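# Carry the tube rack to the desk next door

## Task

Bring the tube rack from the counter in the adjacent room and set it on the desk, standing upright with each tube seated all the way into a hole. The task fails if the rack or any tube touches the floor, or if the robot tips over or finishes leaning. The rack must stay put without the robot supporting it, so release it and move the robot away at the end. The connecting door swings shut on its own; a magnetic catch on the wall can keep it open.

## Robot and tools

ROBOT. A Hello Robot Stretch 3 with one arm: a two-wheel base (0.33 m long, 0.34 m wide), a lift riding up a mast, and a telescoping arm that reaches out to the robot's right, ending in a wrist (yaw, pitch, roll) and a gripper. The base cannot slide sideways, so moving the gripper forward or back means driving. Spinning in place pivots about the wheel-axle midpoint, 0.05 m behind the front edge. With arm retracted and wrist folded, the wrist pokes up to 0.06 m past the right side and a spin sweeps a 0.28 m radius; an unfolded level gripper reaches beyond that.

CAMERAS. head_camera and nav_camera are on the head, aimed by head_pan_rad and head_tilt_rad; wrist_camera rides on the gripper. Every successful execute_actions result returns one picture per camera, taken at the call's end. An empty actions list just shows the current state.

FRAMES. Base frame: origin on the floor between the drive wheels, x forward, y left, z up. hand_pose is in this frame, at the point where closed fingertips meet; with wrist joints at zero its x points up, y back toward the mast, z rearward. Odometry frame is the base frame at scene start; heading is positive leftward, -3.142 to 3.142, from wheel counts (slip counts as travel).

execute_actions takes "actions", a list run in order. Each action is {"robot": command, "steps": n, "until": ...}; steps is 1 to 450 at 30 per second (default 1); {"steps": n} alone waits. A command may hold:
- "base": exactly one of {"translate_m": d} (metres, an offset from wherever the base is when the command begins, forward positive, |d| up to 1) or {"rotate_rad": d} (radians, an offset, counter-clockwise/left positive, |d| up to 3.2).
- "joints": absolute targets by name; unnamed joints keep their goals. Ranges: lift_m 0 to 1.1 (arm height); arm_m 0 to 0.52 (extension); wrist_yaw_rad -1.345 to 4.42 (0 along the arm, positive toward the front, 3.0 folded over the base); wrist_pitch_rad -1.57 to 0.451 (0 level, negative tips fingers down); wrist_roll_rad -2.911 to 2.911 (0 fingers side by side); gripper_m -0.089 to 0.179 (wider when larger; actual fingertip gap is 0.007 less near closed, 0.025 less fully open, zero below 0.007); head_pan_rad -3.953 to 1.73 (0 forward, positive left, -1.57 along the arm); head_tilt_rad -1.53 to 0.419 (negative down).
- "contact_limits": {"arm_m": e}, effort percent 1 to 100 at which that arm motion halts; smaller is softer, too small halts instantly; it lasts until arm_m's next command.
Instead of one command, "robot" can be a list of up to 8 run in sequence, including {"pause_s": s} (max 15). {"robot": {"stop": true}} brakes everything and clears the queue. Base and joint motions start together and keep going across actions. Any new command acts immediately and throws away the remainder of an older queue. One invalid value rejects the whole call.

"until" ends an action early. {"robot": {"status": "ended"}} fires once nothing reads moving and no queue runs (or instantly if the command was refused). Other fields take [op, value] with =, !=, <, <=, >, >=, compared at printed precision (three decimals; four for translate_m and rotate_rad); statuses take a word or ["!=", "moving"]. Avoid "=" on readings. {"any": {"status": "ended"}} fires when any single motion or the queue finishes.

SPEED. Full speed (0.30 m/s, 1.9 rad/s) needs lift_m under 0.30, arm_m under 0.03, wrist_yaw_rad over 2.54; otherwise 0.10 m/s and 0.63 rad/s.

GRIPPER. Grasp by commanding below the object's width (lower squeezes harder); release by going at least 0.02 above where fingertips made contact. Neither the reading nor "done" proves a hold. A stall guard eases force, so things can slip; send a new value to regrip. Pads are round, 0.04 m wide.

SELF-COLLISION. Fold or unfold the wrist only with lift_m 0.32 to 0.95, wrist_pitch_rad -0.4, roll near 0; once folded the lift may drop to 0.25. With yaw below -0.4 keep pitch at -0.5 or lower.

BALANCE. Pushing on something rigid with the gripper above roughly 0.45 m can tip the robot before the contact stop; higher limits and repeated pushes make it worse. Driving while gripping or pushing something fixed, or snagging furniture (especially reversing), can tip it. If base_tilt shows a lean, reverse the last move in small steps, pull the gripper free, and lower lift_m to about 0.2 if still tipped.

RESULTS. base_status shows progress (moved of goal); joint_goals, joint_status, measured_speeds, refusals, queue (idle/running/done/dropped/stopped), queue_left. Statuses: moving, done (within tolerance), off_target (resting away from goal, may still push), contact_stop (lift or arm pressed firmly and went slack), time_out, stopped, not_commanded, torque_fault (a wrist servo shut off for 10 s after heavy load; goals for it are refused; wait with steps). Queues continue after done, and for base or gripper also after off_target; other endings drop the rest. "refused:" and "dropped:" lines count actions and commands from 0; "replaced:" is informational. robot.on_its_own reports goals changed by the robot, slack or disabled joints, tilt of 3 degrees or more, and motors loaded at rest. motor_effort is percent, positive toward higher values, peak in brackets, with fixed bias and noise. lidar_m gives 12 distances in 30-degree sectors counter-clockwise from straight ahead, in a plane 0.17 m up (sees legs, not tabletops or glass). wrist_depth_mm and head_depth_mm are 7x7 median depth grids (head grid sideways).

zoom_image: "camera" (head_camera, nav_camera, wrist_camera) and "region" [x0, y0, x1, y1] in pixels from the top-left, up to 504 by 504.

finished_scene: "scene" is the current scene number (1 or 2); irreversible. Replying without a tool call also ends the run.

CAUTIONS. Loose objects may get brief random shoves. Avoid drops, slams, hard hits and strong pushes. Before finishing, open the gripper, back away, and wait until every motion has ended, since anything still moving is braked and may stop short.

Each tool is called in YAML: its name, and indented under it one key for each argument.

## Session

execute_actions:
  actions: []

Scene clock: 0.00 s.
robot.base_odometry: x=+0.000 y=+0.000 heading=+0.000 (m, m, rad; robot's odometry frame)
robot.turned_by_wheels: +0.000 (rad since the last result)
robot.turned_by_imu: +0.000 (rad since the last result)
robot.base_tilt: forward=+2.5 right=-0.6 (deg)
robot.lidar_m: 2.98 1.49 1.68 1.25 0.95 0.78 0.78 0.87 0.86 0.85 0.95 1.54
robot.head_depth_mm: 1765 2550 2891 2872 2848 2858 2427 / 1771 2607 2935 2878 2862 2835 2446 / 1796 2635 2936 2960 2954 2908 2375 / 1794 2663 3024 3067 2970 2989 2370 / 1809 2708 3108 3048 3047 2968 2357 / 1804 2708 3118 3155 3087 3052 2318 / 1848 2769 3142 3194 3137 3080 2328
robot.base_status: not_commanded
robot.joint_positions: lift_m=+0.382 arm_m=-0.003 wrist_yaw_rad=+2.891 wrist_pitch_rad=-0.340 wrist_roll_rad=-0.007 gripper_m=+0.037 head_pan_rad=+0.012 head_tilt_rad=-0.024
robot.joint_goals: lift_m=+0.382 arm_m=-0.003 wrist_yaw_rad=+2.891 wrist_pitch_rad=-0.340 wrist_roll_rad=-0.007 gripper_m=+0.037 head_pan_rad=+0.012 head_tilt_rad=-0.024
robot.joint_status: lift_m=not_commanded arm_m=not_commanded wrist_yaw_rad=not_commanded wrist_pitch_rad=not_commanded wrist_roll_rad=not_commanded gripper_m=not_commanded head_pan_rad=not_commanded head_tilt_rad=not_commanded
robot.measured_speeds: translate_m=+0.000 rotate_rad=+0.000 lift_m=+0.000 arm_m=+0.000 wrist_yaw_rad=+0.000 wrist_pitch_rad=+0.000 wrist_roll_rad=+0.000 head_pan_rad=+0.000 head_tilt_rad=+0.000
robot: refusals=0 queue=idle queue_left=0
robot.motor_effort: left_wheel=+0 right_wheel=+0 lift_m=+26 arm_m=+0 wrist_yaw_rad=+0 wrist_pitch_rad=+10 wrist_roll_rad=+0 gripper_m=+0 head_pan_rad=+0 head_tilt_rad=+2 (%)
robot.hand_pose: x=+0.0367 y=+0.0841 z=+0.4122 quat_wxyz=(+0.206, +0.704, +0.033, +0.679) (m; robot's base frame)
robot.wrist_depth_mm: - - - - - - - / - - - - - - - / 922 - - - - - - / 964 - - - - - - / 887 - 921 881 910 878 866 / 726 - - 698 734 703 715 / 609 600 598 589 600 603 591
pictures: head_camera (sideways: a quarter turn clockwise sets it upright), nav_camera (sideways: a quarter turn counterclockwise sets it upright), wrist_camera
Images, in order (width x height): head_camera 896x504, nav_camera 672x504, wrist_camera 644x364.

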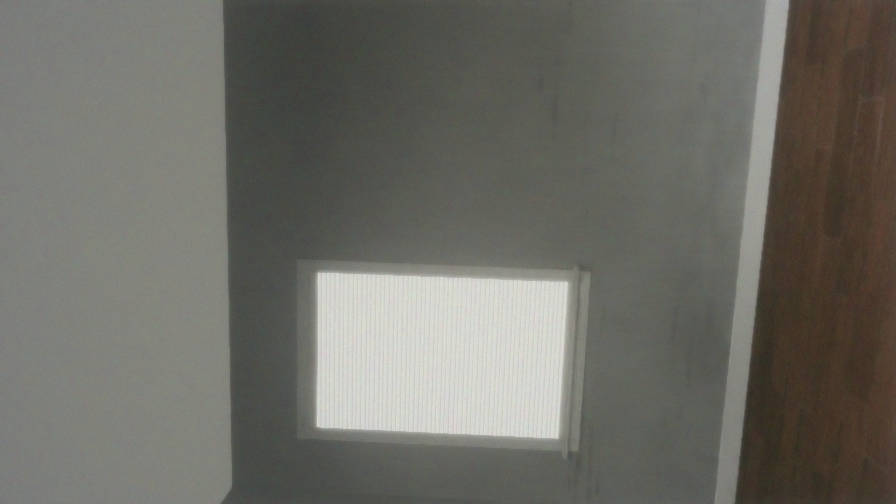

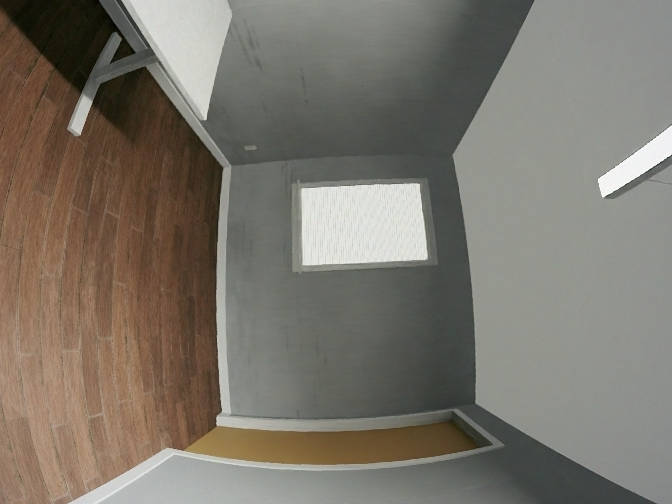

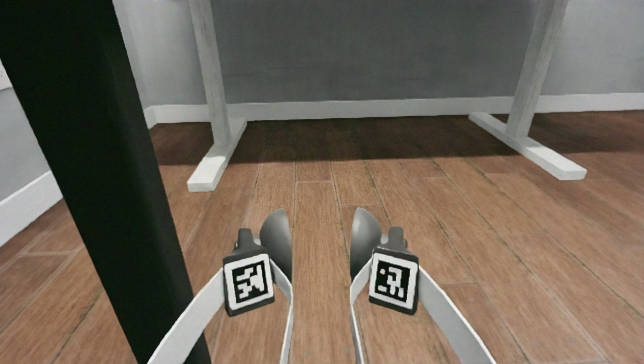

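execute_actions:
  actions:
    - {"robot":{"joints":{"head_pan_rad":-0.5,"head_tilt_rad":-0.25,"lift_m":0.28},"base":{"translate_m":1.0}},"steps":300,"until":{"robot":{"status":"ended"}}}

Scene clock: 8.73 s.
robot.base_odometry: x=+1.000 y=+0.000 heading=+0.000 (m, m, rad; robot's odometry frame)
robot.turned_by_wheels: +0.000 (rad since the last result)
robot.turned_by_imu: +0.002 (rad since the last result)
robot.base_tilt: forward=+2.5 right=-0.5 (deg)
robot.lidar_m: 2.01 1.78 1.48 1.00 1.64 1.76 1.76 1.26 1.05 1.05 1.17 2.02
robot.head_depth_mm: 1677 1712 1695 1732 1719 1752 1693 / 1888 1968 2004 2048 2054 2084 1718 / 1962 2028 2131 2224 2260 2270 1701 / 1891 1979 2054 2160 2218 2283 1710 / 1837 1882 1989 2090 2154 2203 1690 / 1767 1840 1910 1988 2055 2100 1673 / 1715 1767 1839 1941 2001 2029 1677
robot.base_status: done (translate_m +1.0000 of +1.0000)
robot.joint_positions: lift_m=+0.280 arm_m=-0.003 wrist_yaw_rad=+2.891 wrist_pitch_rad=-0.341 wrist_roll_rad=-0.007 gripper_m=+0.037 head_pan_rad=-0.493 head_tilt_rad=-0.248
robot.joint_goals: lift_m=+0.280 arm_m=-0.003 wrist_yaw_rad=+2.891 wrist_pitch_rad=-0.341 wrist_roll_rad=-0.007 gripper_m=+0.037 head_pan_rad=-0.500 head_tilt_rad=-0.250
robot.joint_status: lift_m=done arm_m=not_commanded wrist_yaw_rad=not_commanded wrist_pitch_rad=not_commanded wrist_roll_rad=not_commanded gripper_m=not_commanded head_pan_rad=done head_tilt_rad=done
robot.measured_speeds: translate_m=+0.000 rotate_rad=+0.000 lift_m=+0.000 arm_m=+0.000 wrist_yaw_rad=+0.000 wrist_pitch_rad=+0.000 wrist_roll_rad=+0.000 head_pan_rad=+0.000 head_tilt_rad=+0.000
robot: refusals=0 queue=done queue_left=0
robot.motor_effort: left_wheel=-1(11) right_wheel=+0(5) lift_m=+22(27) arm_m=+0(0) wrist_yaw_rad=+0(1) wrist_pitch_rad=+11(11) wrist_roll_rad=+0(0) gripper_m=+0(1) head_pan_rad=-3(27) head_tilt_rad=-1(16) (%)
robot.hand_pose: x=+0.0366 y=+0.0840 z=+0.3104 quat_wxyz=(+0.207, +0.704, +0.033, +0.679) (m; robot's base frame)
robot.wrist_depth_mm: - - - - - - - / - - - - - - - / - - - - - - - / 938 - 948 930 900 918 898 / 715 - 754 694 738 687 696 / 577 - - 572 596 560 572 / 493 484 498 489 477 477 476
pictures: head_camera (sideways: a quarter turn clockwise sets it upright), nav_camera (sideways: a quarter turn counterclockwise sets it upright), wrist_camera
Images, in order (width x height): head_camera 896x504, nav_camera 672x504, wrist_camera 644x364.

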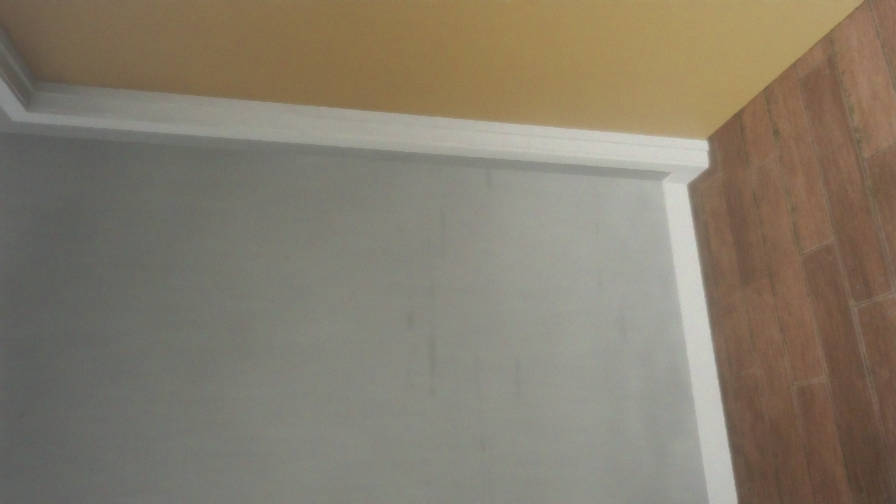

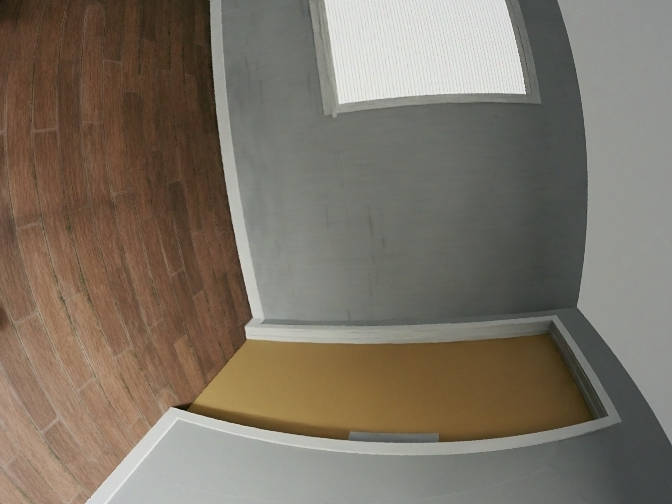

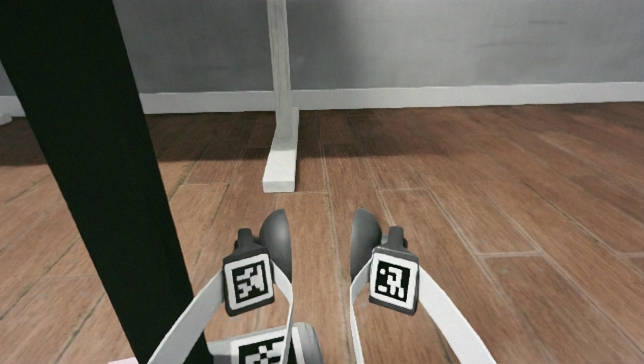

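execute_actions:
  actions:
    - {"robot":[{"base":{"rotate_rad":-0.19}},{"base":{"translate_m":1.0}},{"base":{"translate_m":0.2}},{"base":{"rotate_rad":1.57},"joints":{"head_pan_rad":-3.14,"head_tilt_rad":-0.6}}],"steps":450,"until":{"robot":{"status":"ended"}}}

Scene clock: 24.60 s.
robot.base_odometry: x=+2.178 y=-0.226 heading=+1.380 (m, m, rad; robot's odometry frame)
robot.turned_by_wheels: +1.380 (rad since the last result)
robot.turned_by_imu: +1.383 (rad since the last result)
robot.base_tilt: forward=+2.5 right=-0.7 (deg)
robot.lidar_m: 1.46 1.52 1.58 2.94 1.50 1.08 1.08 1.16 0.85 0.82 0.85 1.17
robot.head_depth_mm: 871 965 1065 1191 1355 1513 1300 / 938 1007 1098 1193 1359 1503 1287 / 948 1040 1150 1283 1412 1488 1292 / 946 1039 1153 1282 1456 1530 1278 / 948 1042 1141 1283 1452 1529 1264 / 949 1037 1143 1278 1445 1498 1254 / 944 1036 1143 1280 1447 1498 1246
robot.base_status: done (rotate_rad +1.5698 of +1.5700)
robot.joint_positions: lift_m=+0.280 arm_m=-0.003 wrist_yaw_rad=+2.891 wrist_pitch_rad=-0.341 wrist_roll_rad=-0.007 gripper_m=+0.037 head_pan_rad=-3.133 head_tilt_rad=-0.593
robot.joint_goals: lift_m=+0.280 arm_m=-0.003 wrist_yaw_rad=+2.891 wrist_pitch_rad=-0.341 wrist_roll_rad=-0.007 gripper_m=+0.037 head_pan_rad=-3.140 head_tilt_rad=-0.600
robot.joint_status: lift_m=done arm_m=not_commanded wrist_yaw_rad=not_commanded wrist_pitch_rad=not_commanded wrist_roll_rad=not_commanded gripper_m=not_commanded head_pan_rad=done head_tilt_rad=done
robot.measured_speeds: translate_m=+0.000 rotate_rad=+0.000 lift_m=+0.000 arm_m=+0.000 wrist_yaw_rad=+0.000 wrist_pitch_rad=+0.000 wrist_roll_rad=+0.000 head_pan_rad=+0.000 head_tilt_rad=+0.000
robot: refusals=0 queue=done queue_left=0
robot.motor_effort: left_wheel=-4(15) right_wheel=+2(8) lift_m=+22(23) arm_m=+0(0) wrist_yaw_rad=-1(1) wrist_pitch_rad=+11(11) wrist_roll_rad=+0(0) gripper_m=+0(0) head_pan_rad=-2(38) head_tilt_rad=-3(19) (%)
robot.hand_pose: x=+0.0366 y=+0.0839 z=+0.3104 quat_wxyz=(+0.207, +0.704, +0.033, +0.679) (m; robot's base frame)
robot.wrist_depth_mm: - - - - - - - / - - - - - - - / - - - - - - - / 945 - 943 929 934 930 890 / 713 - 745 710 733 697 692 / 582 - - 576 600 570 565 / 479 476 499 490 477 479 477
pictures: head_camera (sideways: a quarter turn clockwise sets it upright), nav_camera (sideways: a quarter turn counterclockwise sets it upright), wrist_camera
Images, in order (width x height): head_camera 896x504, nav_camera 672x504, wrist_camera 644x364.

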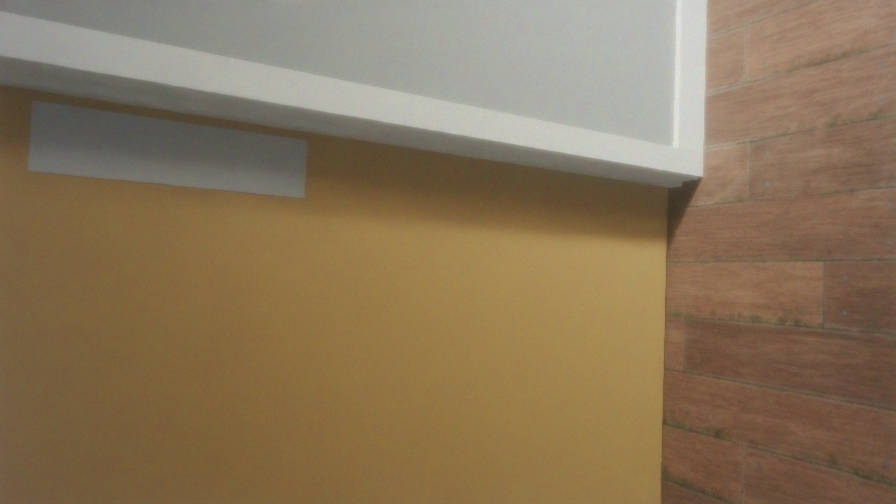

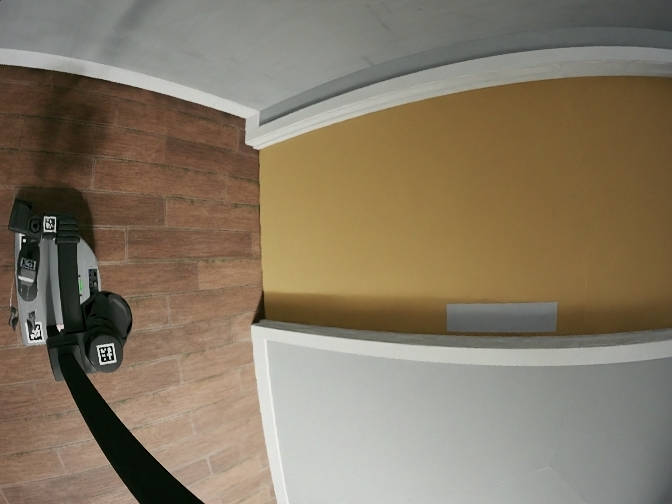

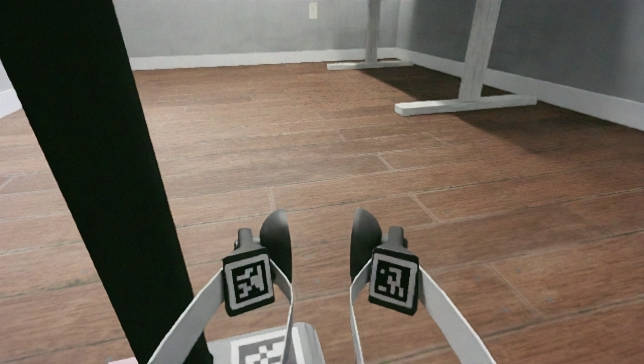

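execute_actions:
  actions:
    - {"robot":[{"base":{"rotate_rad":0.11}},{"base":{"translate_m":-0.7}},{"base":{"rotate_rad":-0.11},"joints":{"lift_m":0.31,"head_tilt_rad":-0.9}}],"steps":450,"until":{"robot":{"status":"ended"}}}

Scene clock: 35.67 s.
robot.base_odometry: x=+2.122 y=-0.924 heading=+1.380 (m, m, rad; robot's odometry frame)
robot.turned_by_wheels: +0.000 (rad since the last result)
robot.turned_by_imu: -0.006 (rad since the last result)
robot.base_tilt: forward=+2.4 right=-0.6 (deg)
robot.lidar_m: 2.16 2.14 3.05 1.44 0.50 0.46 0.45 0.46 0.64 0.74 0.77 1.05
robot.head_depth_mm: 371 427 502 614 781 920 1135 / 370 426 504 613 786 1036 1145 / 370 427 502 612 781 1085 - / 370 426 502 612 786 1090 - / 369 427 501 611 783 1082 1166 / 369 426 501 610 785 1082 1117 / 370 426 500 612 784 1082 1117
robot.base_status: done (rotate_rad -0.1099 of -0.1100)
robot.joint_positions: lift_m=+0.310 arm_m=-0.003 wrist_yaw_rad=+2.891 wrist_pitch_rad=-0.342 wrist_roll_rad=-0.007 gripper_m=+0.037 head_pan_rad=-3.133 head_tilt_rad=-0.889
robot.joint_goals: lift_m=+0.310 arm_m=-0.003 wrist_yaw_rad=+2.891 wrist_pitch_rad=-0.342 wrist_roll_rad=-0.007 gripper_m=+0.037 head_pan_rad=-3.140 head_tilt_rad=-0.900
robot.joint_status: lift_m=done arm_m=not_commanded wrist_yaw_rad=not_commanded wrist_pitch_rad=not_commanded wrist_roll_rad=not_commanded gripper_m=not_commanded head_pan_rad=done head_tilt_rad=done
robot.measured_speeds: translate_m=+0.000 rotate_rad=+0.000 lift_m=+0.000 arm_m=+0.000 wrist_yaw_rad=+0.000 wrist_pitch_rad=+0.000 wrist_roll_rad=+0.000 head_pan_rad=+0.000 head_tilt_rad=+0.000
robot: refusals=0 queue=done queue_left=0
robot.motor_effort: left_wheel=+4(16) right_wheel=-2(7) lift_m=+31(32) arm_m=+0(0) wrist_yaw_rad=+0(1) wrist_pitch_rad=+11(12) wrist_roll_rad=+0(0) gripper_m=-1(0) head_pan_rad=-3(3) head_tilt_rad=-3(19) (%)
robot.hand_pose: x=+0.0366 y=+0.0839 z=+0.3400 quat_wxyz=(+0.207, +0.704, +0.033, +0.679) (m; robot's base frame)
robot.wrist_depth_mm: - - - - - - - / - - - - - - - / - - - - - - - / 588 - - 989 974 - 948 / 599 - 796 750 770 760 758 / 573 - - 611 630 598 586 / 506 519 521 533 509 510 513
pictures: head_camera (sideways: a quarter turn clockwise sets it upright), nav_camera (sideways: a quarter turn counterclockwise sets it upright), wrist_camera
Images, in order (width x height): head_camera 896x504, nav_camera 672x504, wrist_camera 644x364.

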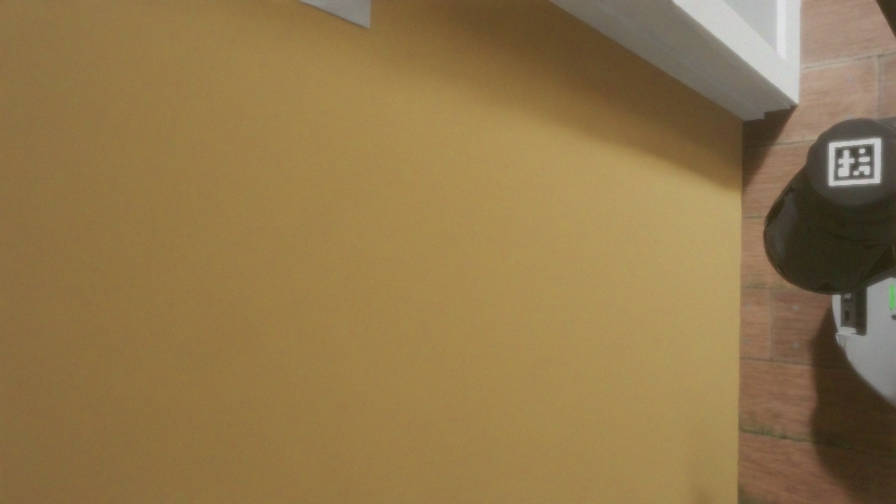

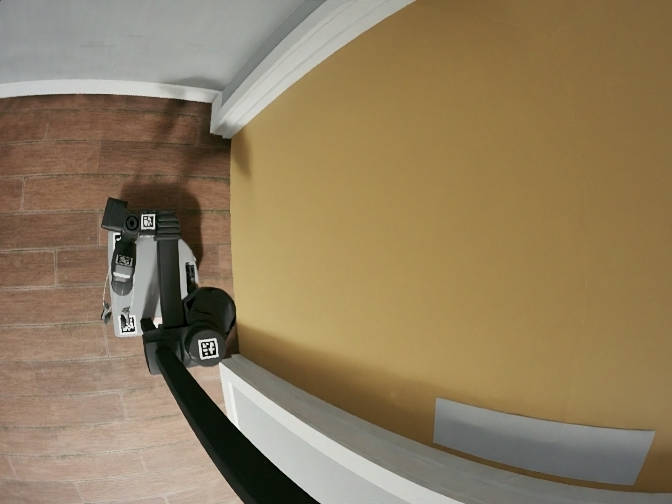

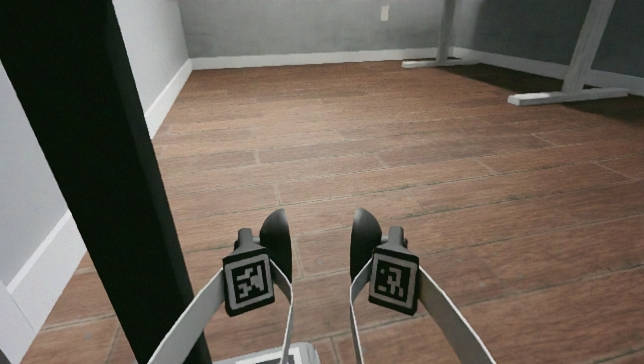

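execute_actions:
  actions:
    - {"robot":{"base":{"translate_m":-0.55}},"steps":450,"until":{"robot":{"status":"ended"}}}

Scene clock: 45.60 s.
robot.base_odometry: x=+2.017 y=-1.464 heading=+1.380 (m, m, rad; robot's odometry frame)
robot.turned_by_wheels: +0.000 (rad since the last result)
robot.turned_by_imu: -0.005 (rad since the last result)
robot.base_tilt: forward=+2.6 right=-0.5 (deg)
robot.lidar_m: 2.70 2.58 0.34 0.34 2.49 0.42 0.28 0.26 0.26 0.33 0.60 1.05
robot.head_depth_mm: 338 413 2043 1776 1500 1308 1144 / 311 369 459 624 1468 1303 1159 / 294 334 406 519 716 1213 - / - 307 364 452 593 865 - / - 291 330 399 507 692 963 / - - 304 358 442 576 802 / - - 290 324 392 494 669
robot.base_status: done (translate_m -0.5499 of -0.5500)
robot.joint_positions: lift_m=+0.310 arm_m=-0.003 wrist_yaw_rad=+2.891 wrist_pitch_rad=-0.342 wrist_roll_rad=-0.007 gripper_m=+0.037 head_pan_rad=-3.134 head_tilt_rad=-0.893
robot.joint_goals: lift_m=+0.310 arm_m=-0.003 wrist_yaw_rad=+2.891 wrist_pitch_rad=-0.342 wrist_roll_rad=-0.007 gripper_m=+0.037 head_pan_rad=-3.140 head_tilt_rad=-0.900
robot.joint_status: lift_m=done arm_m=not_commanded wrist_yaw_rad=not_commanded wrist_pitch_rad=not_commanded wrist_roll_rad=not_commanded gripper_m=not_commanded head_pan_rad=done head_tilt_rad=done
robot.measured_speeds: translate_m=+0.000 rotate_rad=+0.000 lift_m=+0.000 arm_m=+0.000 wrist_yaw_rad=+0.000 wrist_pitch_rad=+0.000 wrist_roll_rad=+0.000 head_pan_rad=+0.000 head_tilt_rad=+0.000
robot: refusals=0 queue=done queue_left=0
robot.motor_effort: left_wheel=-18(52) right_wheel=-11(27) lift_m=+29(31) arm_m=+0(0) wrist_yaw_rad=+0(1) wrist_pitch_rad=+11(12) wrist_roll_rad=+0(0) gripper_m=+0(0) head_pan_rad=-2(3) head_tilt_rad=-3(4) (%)
robot.hand_pose: x=+0.0367 y=+0.0838 z=+0.3399 quat_wxyz=(+0.207, +0.704, +0.033, +0.679) (m; robot's base frame)
robot.wrist_depth_mm: - - - 353 - - - / - - - 382 - - - / - - - 411 - - - / 975 - 999 455 996 968 980 / 759 - 785 501 746 737 743 / 615 - - 554 634 603 607 / 528 525 517 512 511 512 510
pictures: head_camera (sideways: a quarter turn clockwise sets it upright), nav_camera (sideways: a quarter turn counterclockwise sets it upright), wrist_camera
Images, in order (width x height): head_camera 896x504, nav_camera 672x504, wrist_camera 644x364.

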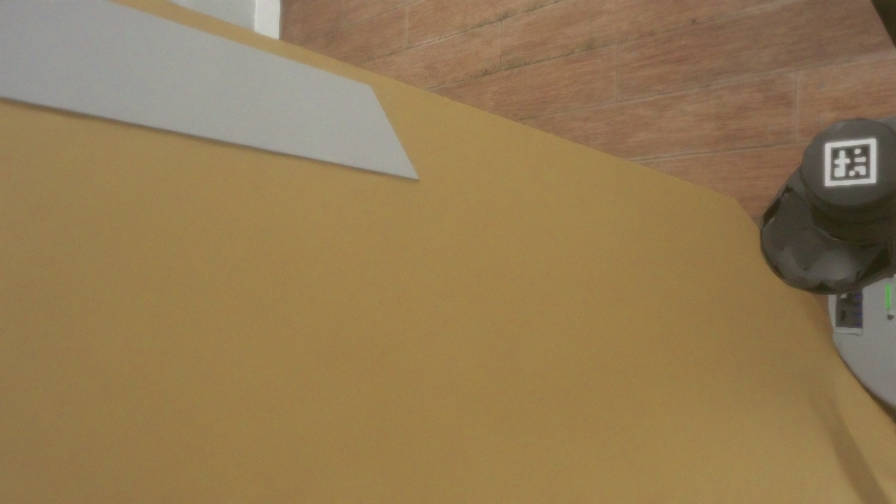

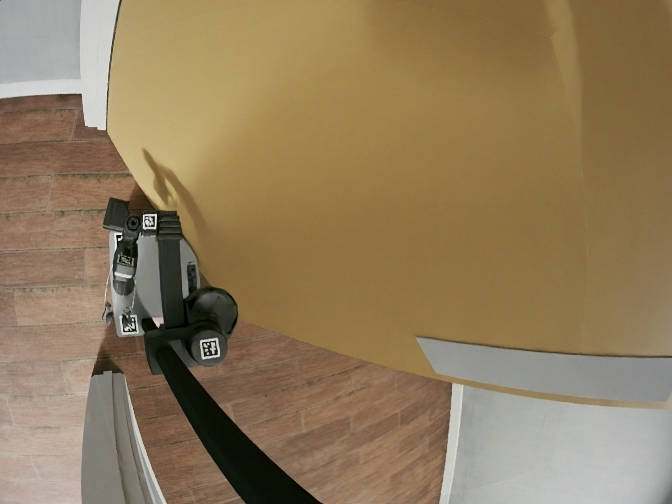

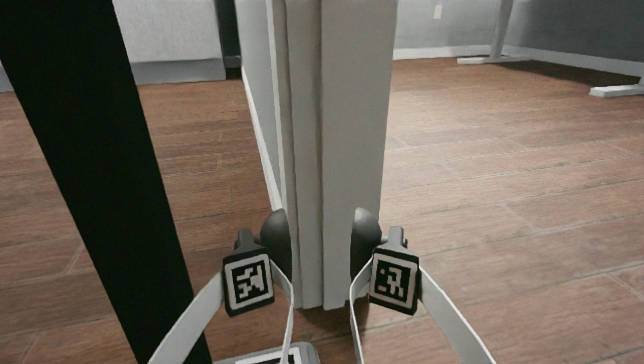

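Working. Continue.

execute_actions:
  actions:
    - {"robot":{"base":{"translate_m":-0.45}},"steps":450,"until":{"robot":{"status":"ended"}}}

Scene clock: 52.17 s.
robot.base_odometry: x=+1.932 y=-1.906 heading=+1.380 (m, m, rad; robot's odometry frame)
robot.turned_by_wheels: +0.000 (rad since the last result)
robot.turned_by_imu: -0.004 (rad since the last result)
robot.base_tilt: forward=+2.3 right=-0.6 (deg)
robot.lidar_m: 2.82 0.60 0.72 1.95 2.31 1.68 1.62 0.24 0.23 0.24 0.32 0.81
robot.head_depth_mm: 1433 1643 1946 1784 1502 1297 1146 / 1432 1645 1944 1758 1494 1294 1156 / 1418 1645 1951 1736 1476 1286 - / 1423 1647 1939 1738 1480 1270 - / 1444 1654 1915 1715 1459 1274 1159 / 1426 1645 1900 1710 1446 1217 827 / 1430 1655 1929 1646 428 500 615
robot.base_status: done (translate_m -0.4500 of -0.4500)
robot.joint_positions: lift_m=+0.310 arm_m=-0.003 wrist_yaw_rad=+2.891 wrist_pitch_rad=-0.342 wrist_roll_rad=-0.007 gripper_m=+0.037 head_pan_rad=-3.134 head_tilt_rad=-0.893
robot.joint_goals: lift_m=+0.310 arm_m=-0.003 wrist_yaw_rad=+2.891 wrist_pitch_rad=-0.342 wrist_roll_rad=-0.007 gripper_m=+0.037 head_pan_rad=-3.140 head_tilt_rad=-0.900
robot.joint_status: lift_m=done arm_m=not_commanded wrist_yaw_rad=not_commanded wrist_pitch_rad=not_commanded wrist_roll_rad=not_commanded gripper_m=not_commanded head_pan_rad=done head_tilt_rad=done
robot.measured_speeds: translate_m=+0.000 rotate_rad=+0.000 lift_m=+0.000 arm_m=+0.000 wrist_yaw_rad=+0.000 wrist_pitch_rad=+0.000 wrist_roll_rad=+0.000 head_pan_rad=+0.000 head_tilt_rad=+0.000
robot: refusals=0 queue=done queue_left=0
robot.motor_effort: left_wheel=-9(27) right_wheel=-2(18) lift_m=+29(29) arm_m=+0(0) wrist_yaw_rad=-1(0) wrist_pitch_rad=+12(12) wrist_roll_rad=+0(0) gripper_m=+0(0) head_pan_rad=-3(3) head_tilt_rad=-3(2) (%)
robot.hand_pose: x=+0.0367 y=+0.0838 z=+0.3399 quat_wxyz=(+0.207, +0.704, +0.033, +0.679) (m; robot's base frame)
robot.wrist_depth_mm: - - - - 941 626 467 / - - - - 968 639 496 / - - - - 998 666 534 / - - 993 - 932 671 612 / 770 - 787 753 794 657 712 / 621 - - 619 628 607 601 / 518 514 509 528 512 509 517
pictures: head_camera (sideways: a quarter turn clockwise sets it upright), nav_camera (sideways: a quarter turn counterclockwise sets it upright), wrist_camera
Images, in order (width x height): head_camera 896x504, nav_camera 672x504, wrist_camera 644x364.

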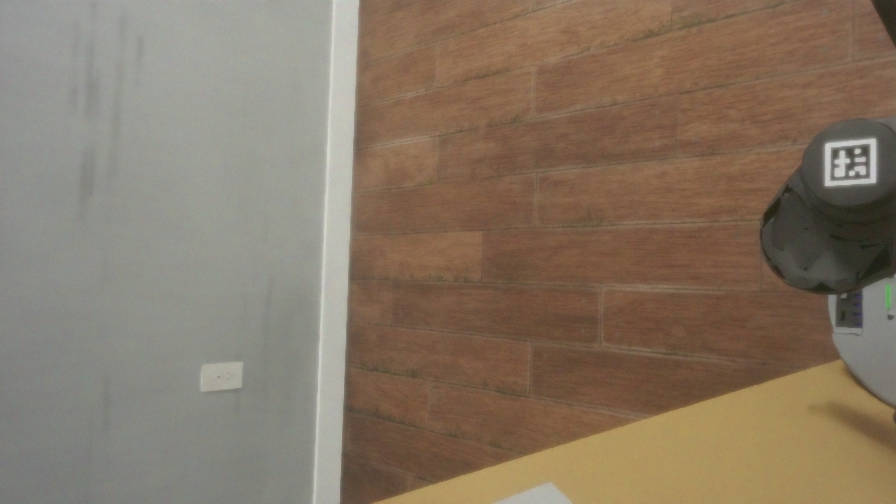

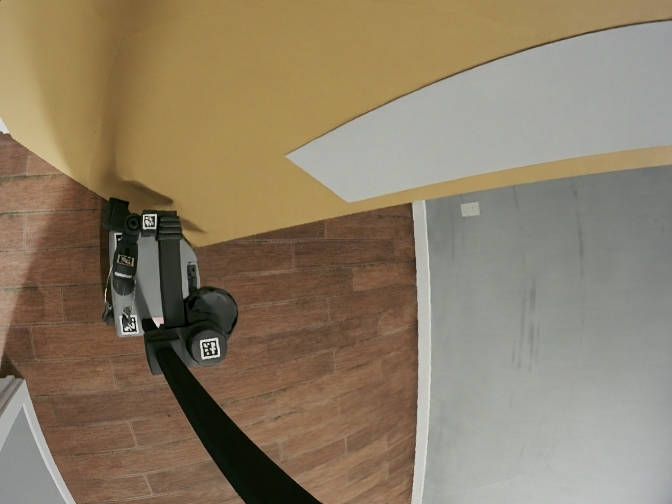

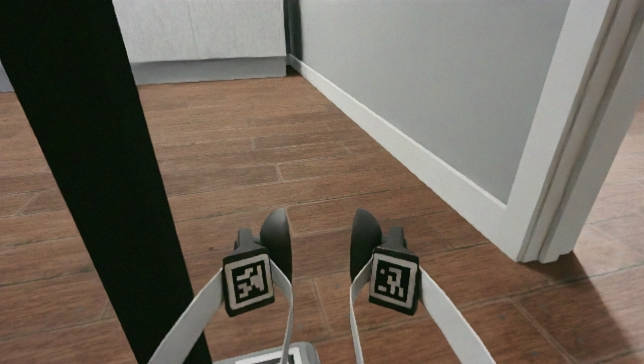

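execute_actions:
  actions:
    - {"robot":{"joints":{"arm_m":0.48,"head_pan_rad":-1.9},"contact_limits":{"arm_m":37}},"steps":300,"until":{"robot":{"status":"ended"}}}

Scene clock: 58.33 s.
robot.base_odometry: x=+1.932 y=-1.906 heading=+1.380 (m, m, rad; robot's odometry frame)
robot.turned_by_wheels: +0.000 (rad since the last result)
robot.turned_by_imu: -0.014 (rad since the last result)
robot.base_tilt: forward=+2.0 right=-1.3 (deg)
robot.lidar_m: 2.72 0.60 0.71 1.86 2.33 1.68 1.61 1.08 0.62 0.58 0.59 0.80
robot.head_depth_mm: 791 937 1144 1461 1512 1302 1142 / 621 867 1068 1355 1499 1302 1140 / 578 675 811 1068 1454 1296 1137 / 553 639 759 930 1201 1306 1132 / 529 607 713 868 1094 1240 1122 / 505 577 671 804 933 1226 1118 / 485 550 634 751 904 1192 1117
robot.base_status: done (translate_m -0.4500 of -0.4500)
robot.joint_positions: lift_m=+0.310 arm_m=+0.376 wrist_yaw_rad=+3.047 wrist_pitch_rad=-0.344 wrist_roll_rad=-0.007 gripper_m=+0.037 head_pan_rad=-1.907 head_tilt_rad=-0.893
robot.joint_goals: lift_m=+0.310 arm_m=+0.377 wrist_yaw_rad=+3.047 wrist_pitch_rad=-0.344 wrist_roll_rad=-0.007 gripper_m=+0.037 head_pan_rad=-1.900 head_tilt_rad=-0.900
robot.joint_status: lift_m=done arm_m=contact_stop wrist_yaw_rad=not_commanded wrist_pitch_rad=not_commanded wrist_roll_rad=not_commanded gripper_m=not_commanded head_pan_rad=done head_tilt_rad=done
robot.measured_speeds: translate_m=+0.001 rotate_rad=-0.005 lift_m=+0.004 arm_m=-0.037 wrist_yaw_rad=-0.320 wrist_pitch_rad=+0.000 wrist_roll_rad=+0.000 head_pan_rad=+0.000 head_tilt_rad=-0.024
robot: refusals=0 queue=dropped queue_left=0
robot.on_its_own: arm_m is slack since a contact_stop, until your next command for it (your +0.480 is given up)
robot.motor_effort: left_wheel=+1(22) right_wheel=+0(15) lift_m=+34(39) arm_m=+18(42) wrist_yaw_rad=-81(92) wrist_pitch_rad=+14(14) wrist_roll_rad=+0(1) gripper_m=+0(0) head_pan_rad=+2(36) head_tilt_rad=-3(3) (%)
robot.contact_limits: arm_m 37 (drawing in: default 16, maximum 26; extending or still: default 23, maximum 37)
robot.hand_pose: x=+0.0007 y=-0.2890 z=+0.3392 quat_wxyz=(+0.154, +0.699, +0.089, +0.693) (m; robot's base frame)
robot.wrist_depth_mm: - - - - - 793 - / - - - - - 827 - / - - - - - 881 - / 980 - - - 989 927 960 / 747 772 - - 787 746 759 / 622 620 - - 637 611 613 / 516 521 - - 523 514 510
pictures: head_camera (sideways: a quarter turn clockwise sets it upright), nav_camera (sideways: a quarter turn counterclockwise sets it upright), wrist_camera
Images, in order (width x height): head_camera 896x504, nav_camera 672x504, wrist_camera 644x364.

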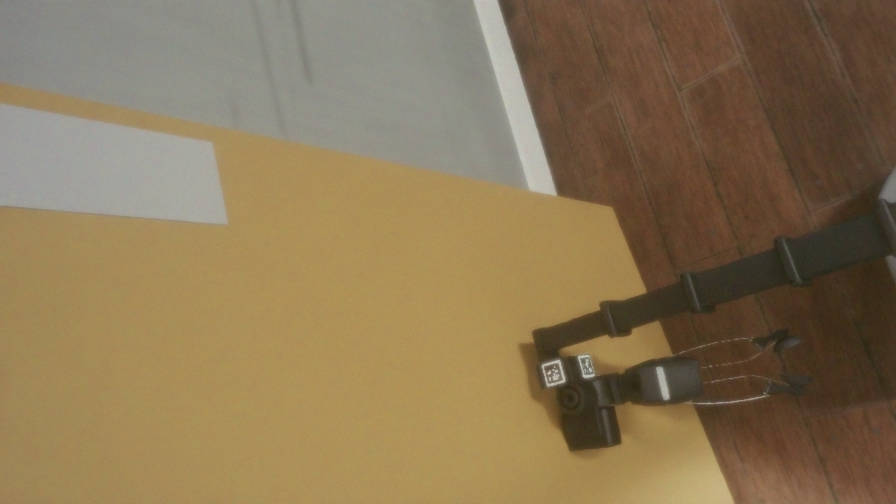

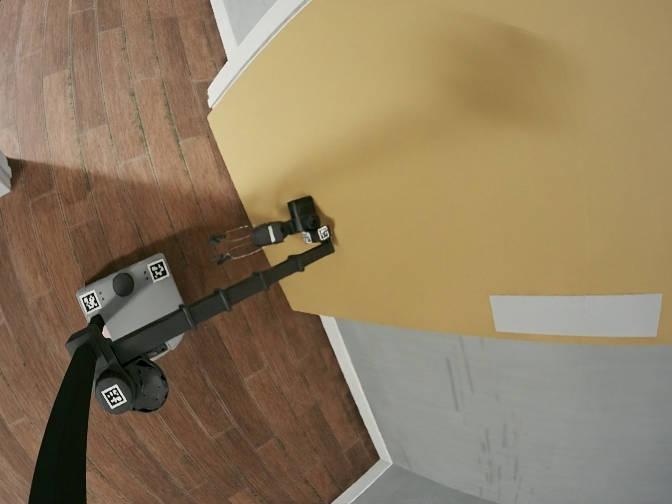

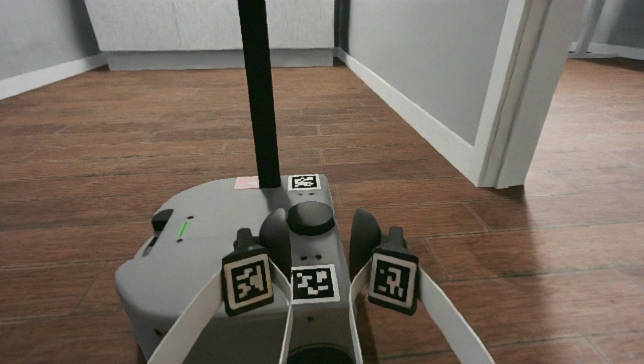

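execute_actions:
  actions:
    - {"robot":[{"joints":{"arm_m":0.36,"wrist_yaw_rad":3.3},"base":{"translate_m":-0.12}},{"joints":{"arm_m":0.5},"contact_limits":{"arm_m":37}}],"steps":300,"until":{"robot":{"status":"ended"}}}
    - {"robot":{"joints":{"arm_m":0.25}},"steps":300,"until":{"robot":{"status":"ended"}}}
    - {"steps":45}

Scene clock: 68.03 s.
robot.base_odometry: x=+1.909 y=-2.024 heading=+1.380 (m, m, rad; robot's odometry frame)
robot.turned_by_wheels: +0.000 (rad since the last result)
robot.turned_by_imu: -0.004 (rad since the last result)
robot.base_tilt: forward=+2.5 right=-0.5 (deg)
robot.lidar_m: 2.69 0.71 0.88 2.28 2.17 1.56 1.49 1.08 0.63 0.59 0.60 0.77
robot.head_depth_mm: 781 922 1124 1451 1508 1302 1151 / 744 874 1070 1351 1496 1295 1139 / 709 837 1004 1251 1456 1278 1136 / 549 637 762 971 1386 1291 1158 / 525 604 711 864 1086 1267 1115 / 505 575 672 808 1009 1218 1114 / 483 549 634 754 926 1189 1109
robot.base_status: done (translate_m -0.1200 of -0.1200)
robot.joint_positions: lift_m=+0.310 arm_m=+0.250 wrist_yaw_rad=+3.301 wrist_pitch_rad=-0.344 wrist_roll_rad=-0.007 gripper_m=+0.037 head_pan_rad=-1.906 head_tilt_rad=-0.894
robot.joint_goals: lift_m=+0.310 arm_m=+0.250 wrist_yaw_rad=+3.300 wrist_pitch_rad=-0.344 wrist_roll_rad=-0.007 gripper_m=+0.037 head_pan_rad=-1.900 head_tilt_rad=-0.900
robot.joint_status: lift_m=done arm_m=done wrist_yaw_rad=done wrist_pitch_rad=not_commanded wrist_roll_rad=not_commanded gripper_m=not_commanded head_pan_rad=done head_tilt_rad=done
robot.measured_speeds: translate_m=+0.000 rotate_rad=+0.000 lift_m=+0.000 arm_m=+0.000 wrist_yaw_rad=+0.000 wrist_pitch_rad=+0.000 wrist_roll_rad=+0.000 head_pan_rad=+0.000 head_tilt_rad=+0.000
robot: refusals=0 queue=done queue_left=0
robot.motor_effort: left_wheel=+1(25) right_wheel=-1(11) lift_m=+23(38) arm_m=-2(42) wrist_yaw_rad=-1(70) wrist_pitch_rad=+12(14) wrist_roll_rad=+0(1) gripper_m=+0(0) head_pan_rad=+3(2) head_tilt_rad=-2(2) (%)
robot.hand_pose: x=-0.0584 y=-0.1650 z=+0.3398 quat_wxyz=(+0.065, +0.682, +0.177, +0.707) (m; robot's base frame)
robot.wrist_depth_mm: - - - - - - - / - - - - - - - / - - - - - - 988 / - 994 - 979 959 975 905 / 761 778 800 - 765 745 746 / 633 618 - - - 610 607 / 523 517 - - - 509 509
pictures: head_camera (sideways: a quarter turn clockwise sets it upright), nav_camera (sideways: a quarter turn counterclockwise sets it upright), wrist_camera
replaced: robot.arm_m: its motion had ended contact_stop
Images, in order (width x height): head_camera 896x504, nav_camera 672x504, wrist_camera 644x364.

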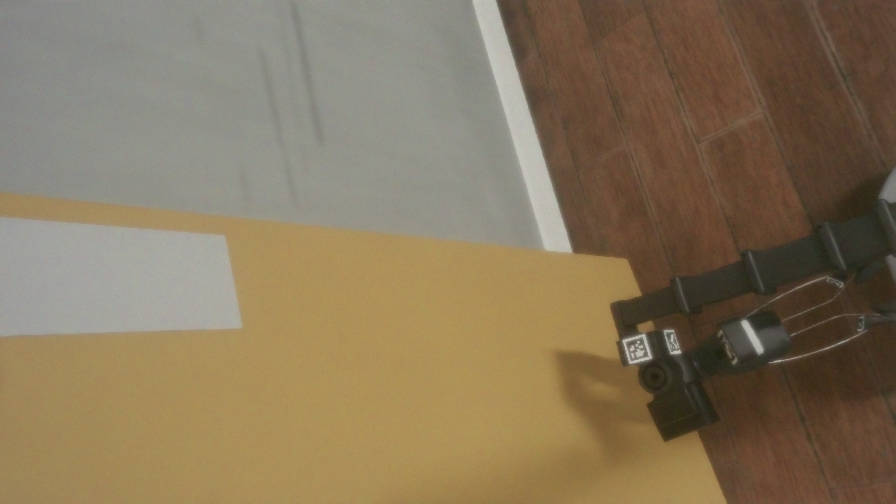

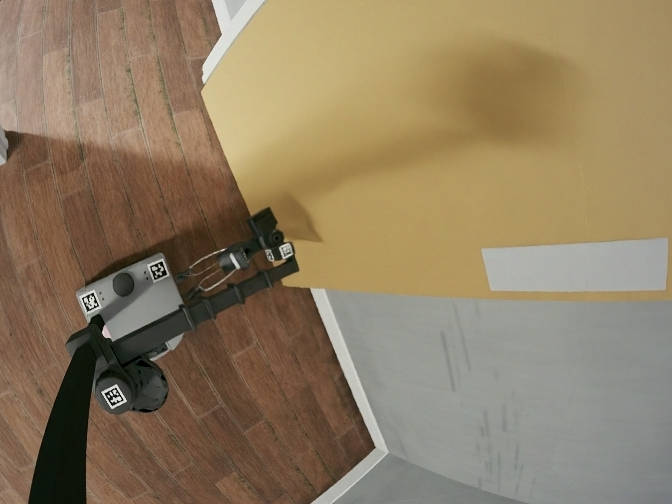

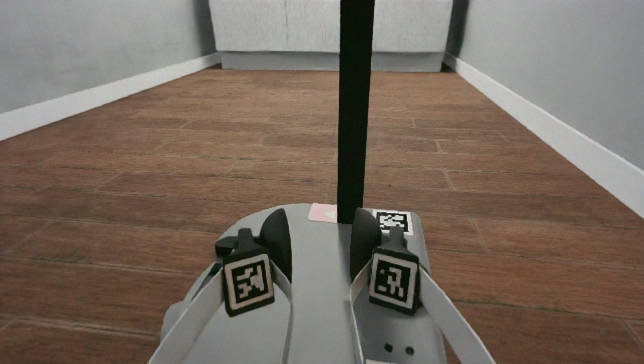

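execute_actions:
  actions:
    - {"robot":[{"joints":{"arm_m":0.0,"wrist_yaw_rad":3.0}},{"joints":{"lift_m":0.28,"head_pan_rad":0.0,"head_tilt_rad":-0.4},"base":{"rotate_rad":1.585}},{"base":{"translate_m":1.0}}],"steps":450,"until":{"robot":{"status":"ended"}}}

Scene clock: 82.37 s.
robot.base_odometry: x=+0.925 y=-1.848 heading=+2.965 (m, m, rad; robot's odometry frame)
robot.turned_by_wheels: +1.585 (rad since the last result)
robot.turned_by_imu: +1.587 (rad since the last result)
robot.base_tilt: forward=+2.4 right=-0.6 (deg)
robot.lidar_m: 1.41 1.45 1.57 1.50 1.56 1.82 1.58 0.86 0.64 0.62 0.64 0.87
robot.head_depth_mm: 1597 1583 1552 1528 1504 1510 1408 / 1761 1862 1958 1502 1655 1769 1478 / 1753 1846 1927 1491 1576 1698 1461 / 1740 1865 1948 1461 1572 1726 1455 / 1731 1835 1936 1453 1558 1687 1439 / 1722 1835 1923 1428 1567 1670 1433 / 1708 1817 1898 1433 1532 1665 1438
robot.base_status: done (translate_m +1.0000 of +1.0000)
robot.joint_positions: lift_m=+0.280 arm_m=+0.000 wrist_yaw_rad=+3.001 wrist_pitch_rad=-0.344 wrist_roll_rad=-0.007 gripper_m=+0.037 head_pan_rad=-0.007 head_tilt_rad=-0.408
robot.joint_goals: lift_m=+0.280 arm_m=+0.000 wrist_yaw_rad=+3.000 wrist_pitch_rad=-0.344 wrist_roll_rad=-0.007 gripper_m=+0.037 head_pan_rad=+0.000 head_tilt_rad=-0.400
robot.joint_status: lift_m=done arm_m=done wrist_yaw_rad=done wrist_pitch_rad=not_commanded wrist_roll_rad=not_commanded gripper_m=not_commanded head_pan_rad=done head_tilt_rad=done
robot.measured_speeds: translate_m=+0.000 rotate_rad=+0.000 lift_m=+0.000 arm_m=+0.000 wrist_yaw_rad=+0.000 wrist_pitch_rad=+0.000 wrist_roll_rad=+0.000 head_pan_rad=+0.000 head_tilt_rad=+0.000
robot: refusals=0 queue=done queue_left=0
robot.motor_effort: left_wheel=-4(12) right_wheel=+3(9) lift_m=+22(24) arm_m=-2(3) wrist_yaw_rad=-1(2) wrist_pitch_rad=+12(12) wrist_roll_rad=+0(0) gripper_m=+1(0) head_pan_rad=+3(37) head_tilt_rad=+2(23) (%)
robot.hand_pose: x=+0.0115 y=+0.0856 z=+0.3099 quat_wxyz=(+0.170, +0.701, +0.072, +0.689) (m; robot's base frame)
robot.wrist_depth_mm: - - - - - - - / - - - - - - - / - - - - - - - / 939 936 950 921 932 907 902 / 728 712 - 706 737 710 697 / 582 582 - 560 583 554 567 / 485 492 - 512 471 475 474
pictures: head_camera (sideways: a quarter turn clockwise sets it upright), nav_camera (sideways: a quarter turn counterclockwise sets it upright), wrist_camera
Images, in order (width x height): head_camera 896x504, nav_camera 672x504, wrist_camera 644x364.

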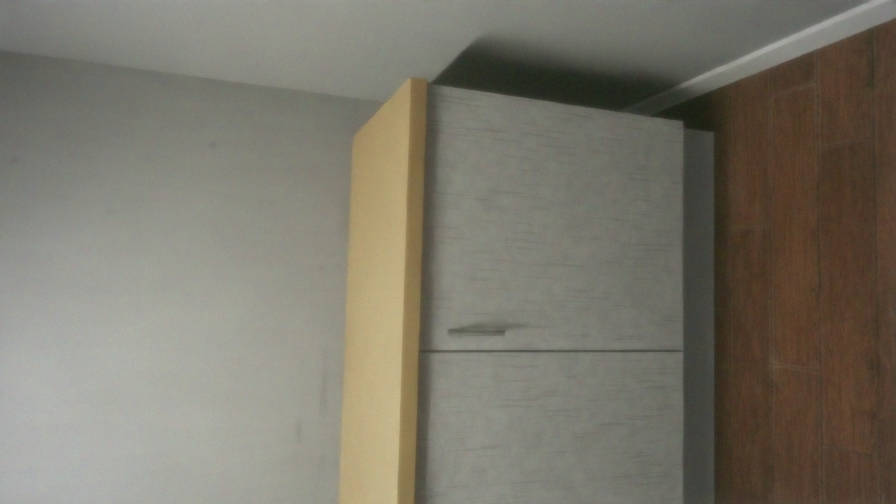

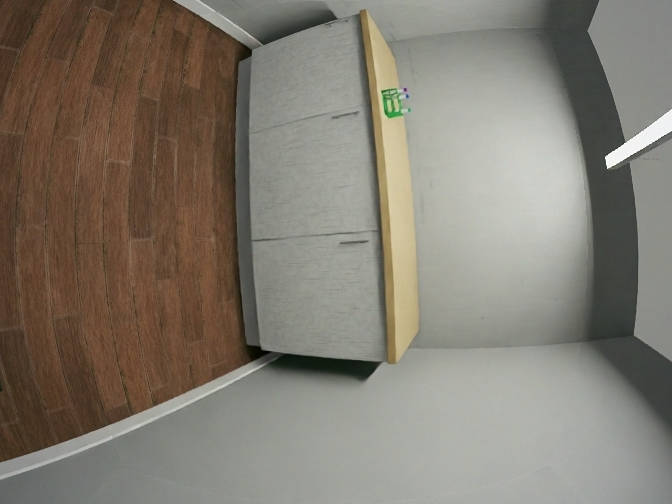

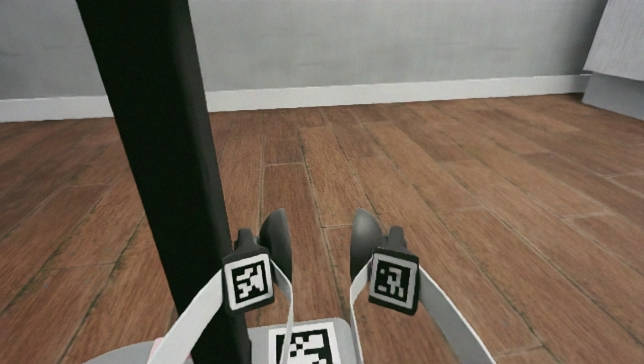

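execute_actions:
  actions:
    - {"robot":[{"base":{"translate_m":0.83}},{"base":{"rotate_rad":1.57},"joints":{"head_pan_rad":-1.3,"head_tilt_rad":-0.5}},{"base":{"translate_m":0.85}},{"joints":{"lift_m":0.4}},{"joints":{"lift_m":0.93,"wrist_pitch_rad":-0.4}},{"joints":{"wrist_yaw_rad":0.0,"gripper_m":0.179}},{"joints":{"wrist_pitch_rad":-0.2}}],"steps":450,"until":{"robot":{"status":"ended"}}}
    - {"steps":300,"until":{"robot":{"status":"ended"}}}

Scene clock: 109.60 s.
robot.base_odometry: x=-0.043 y=-2.538 heading=-1.749 (m, m, rad; robot's odometry frame)
robot.turned_by_wheels: +1.570 (rad since the last result)
robot.turned_by_imu: +1.571 (rad since the last result)
robot.base_tilt: forward=+2.5 right=-0.4 (deg)
robot.lidar_m: 0.67 0.70 0.94 2.47 2.08 1.52 1.45 0.82 0.59 0.57 0.58 0.70
robot.head_depth_mm: 947 1015 1092 961 642 601 - / 973 1038 1128 946 652 645 - / 989 1067 1154 930 654 689 777 / 1015 1096 1181 919 672 725 802 / 1039 1116 1198 906 685 740 835 / 1064 1145 1244 890 696 769 869 / 1068 1145 1223 887 717 799 911
robot.base_status: done (translate_m +0.8500 of +0.8500)
robot.joint_positions: lift_m=+0.930 arm_m=+0.000 wrist_yaw_rad=+0.002 wrist_pitch_rad=-0.224 wrist_roll_rad=-0.007 gripper_m=+0.179 head_pan_rad=-1.293 head_tilt_rad=-0.494
robot.joint_goals: lift_m=+0.930 arm_m=+0.000 wrist_yaw_rad=+0.000 wrist_pitch_rad=-0.200 wrist_roll_rad=-0.007 gripper_m=+0.179 head_pan_rad=-1.300 head_tilt_rad=-0.500
robot.joint_status: lift_m=done arm_m=done wrist_yaw_rad=done wrist_pitch_rad=done wrist_roll_rad=not_commanded gripper_m=done head_pan_rad=done head_tilt_rad=done
robot.measured_speeds: translate_m=+0.000 rotate_rad=+0.000 lift_m=+0.000 arm_m=+0.000 wrist_yaw_rad=+0.000 wrist_pitch_rad=+0.000 wrist_roll_rad=+0.000 head_pan_rad=+0.000 head_tilt_rad=+0.000
robot: refusals=0 queue=done queue_left=0
robot.motor_effort: left_wheel=-4(14) right_wheel=+2(9) lift_m=+31(32) arm_m=-2(2) wrist_yaw_rad=-2(1) wrist_pitch_rad=+15(16) wrist_roll_rad=+0(0) gripper_m=+0(84) head_pan_rad=-3(36) head_tilt_rad=-2(11) (%)
robot.hand_pose: x=-0.0211 y=-0.3898 z=+0.9882 quat_wxyz=(+0.705, +0.080, -0.700, -0.078) (m; robot's base frame)
robot.wrist_depth_mm: 841 876 871 867 859 914 875 / 860 919 933 917 927 924 943 / 848 847 856 637 645 811 806 / 496 495 490 448 437 479 477 / 349 350 347 351 349 361 363 / 383 390 394 390 396 396 391 / 424 418 425 423 422 423 433
pictures: head_camera (sideways: a quarter turn clockwise sets it upright), nav_camera (sideways: a quarter turn counterclockwise sets it upright), wrist_camera
Images, in order (width x height): head_camera 896x504, nav_camera 672x504, wrist_camera 644x364.

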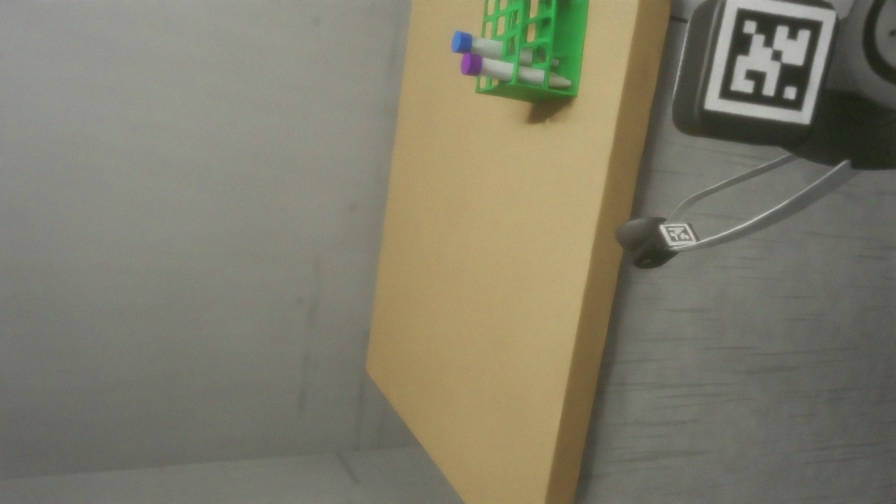

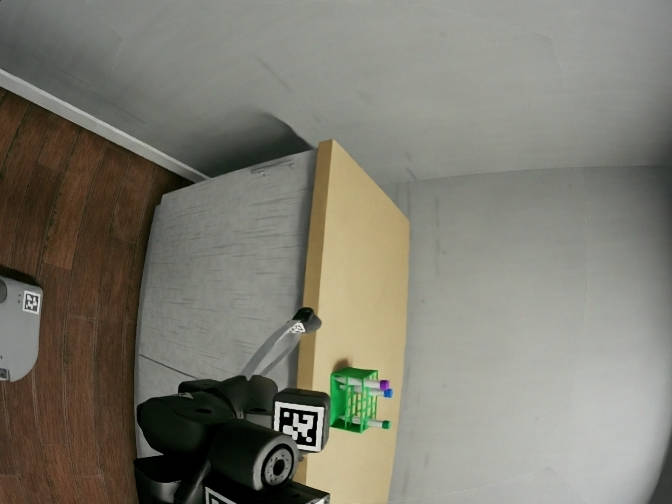

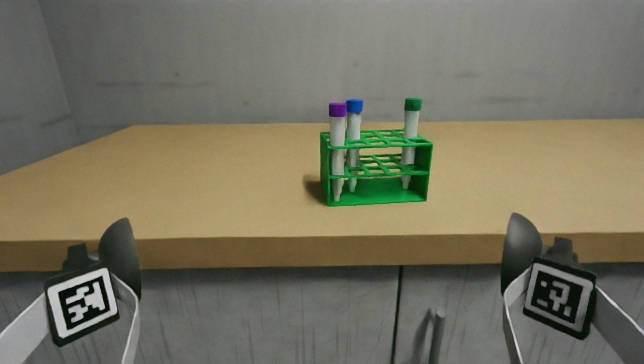

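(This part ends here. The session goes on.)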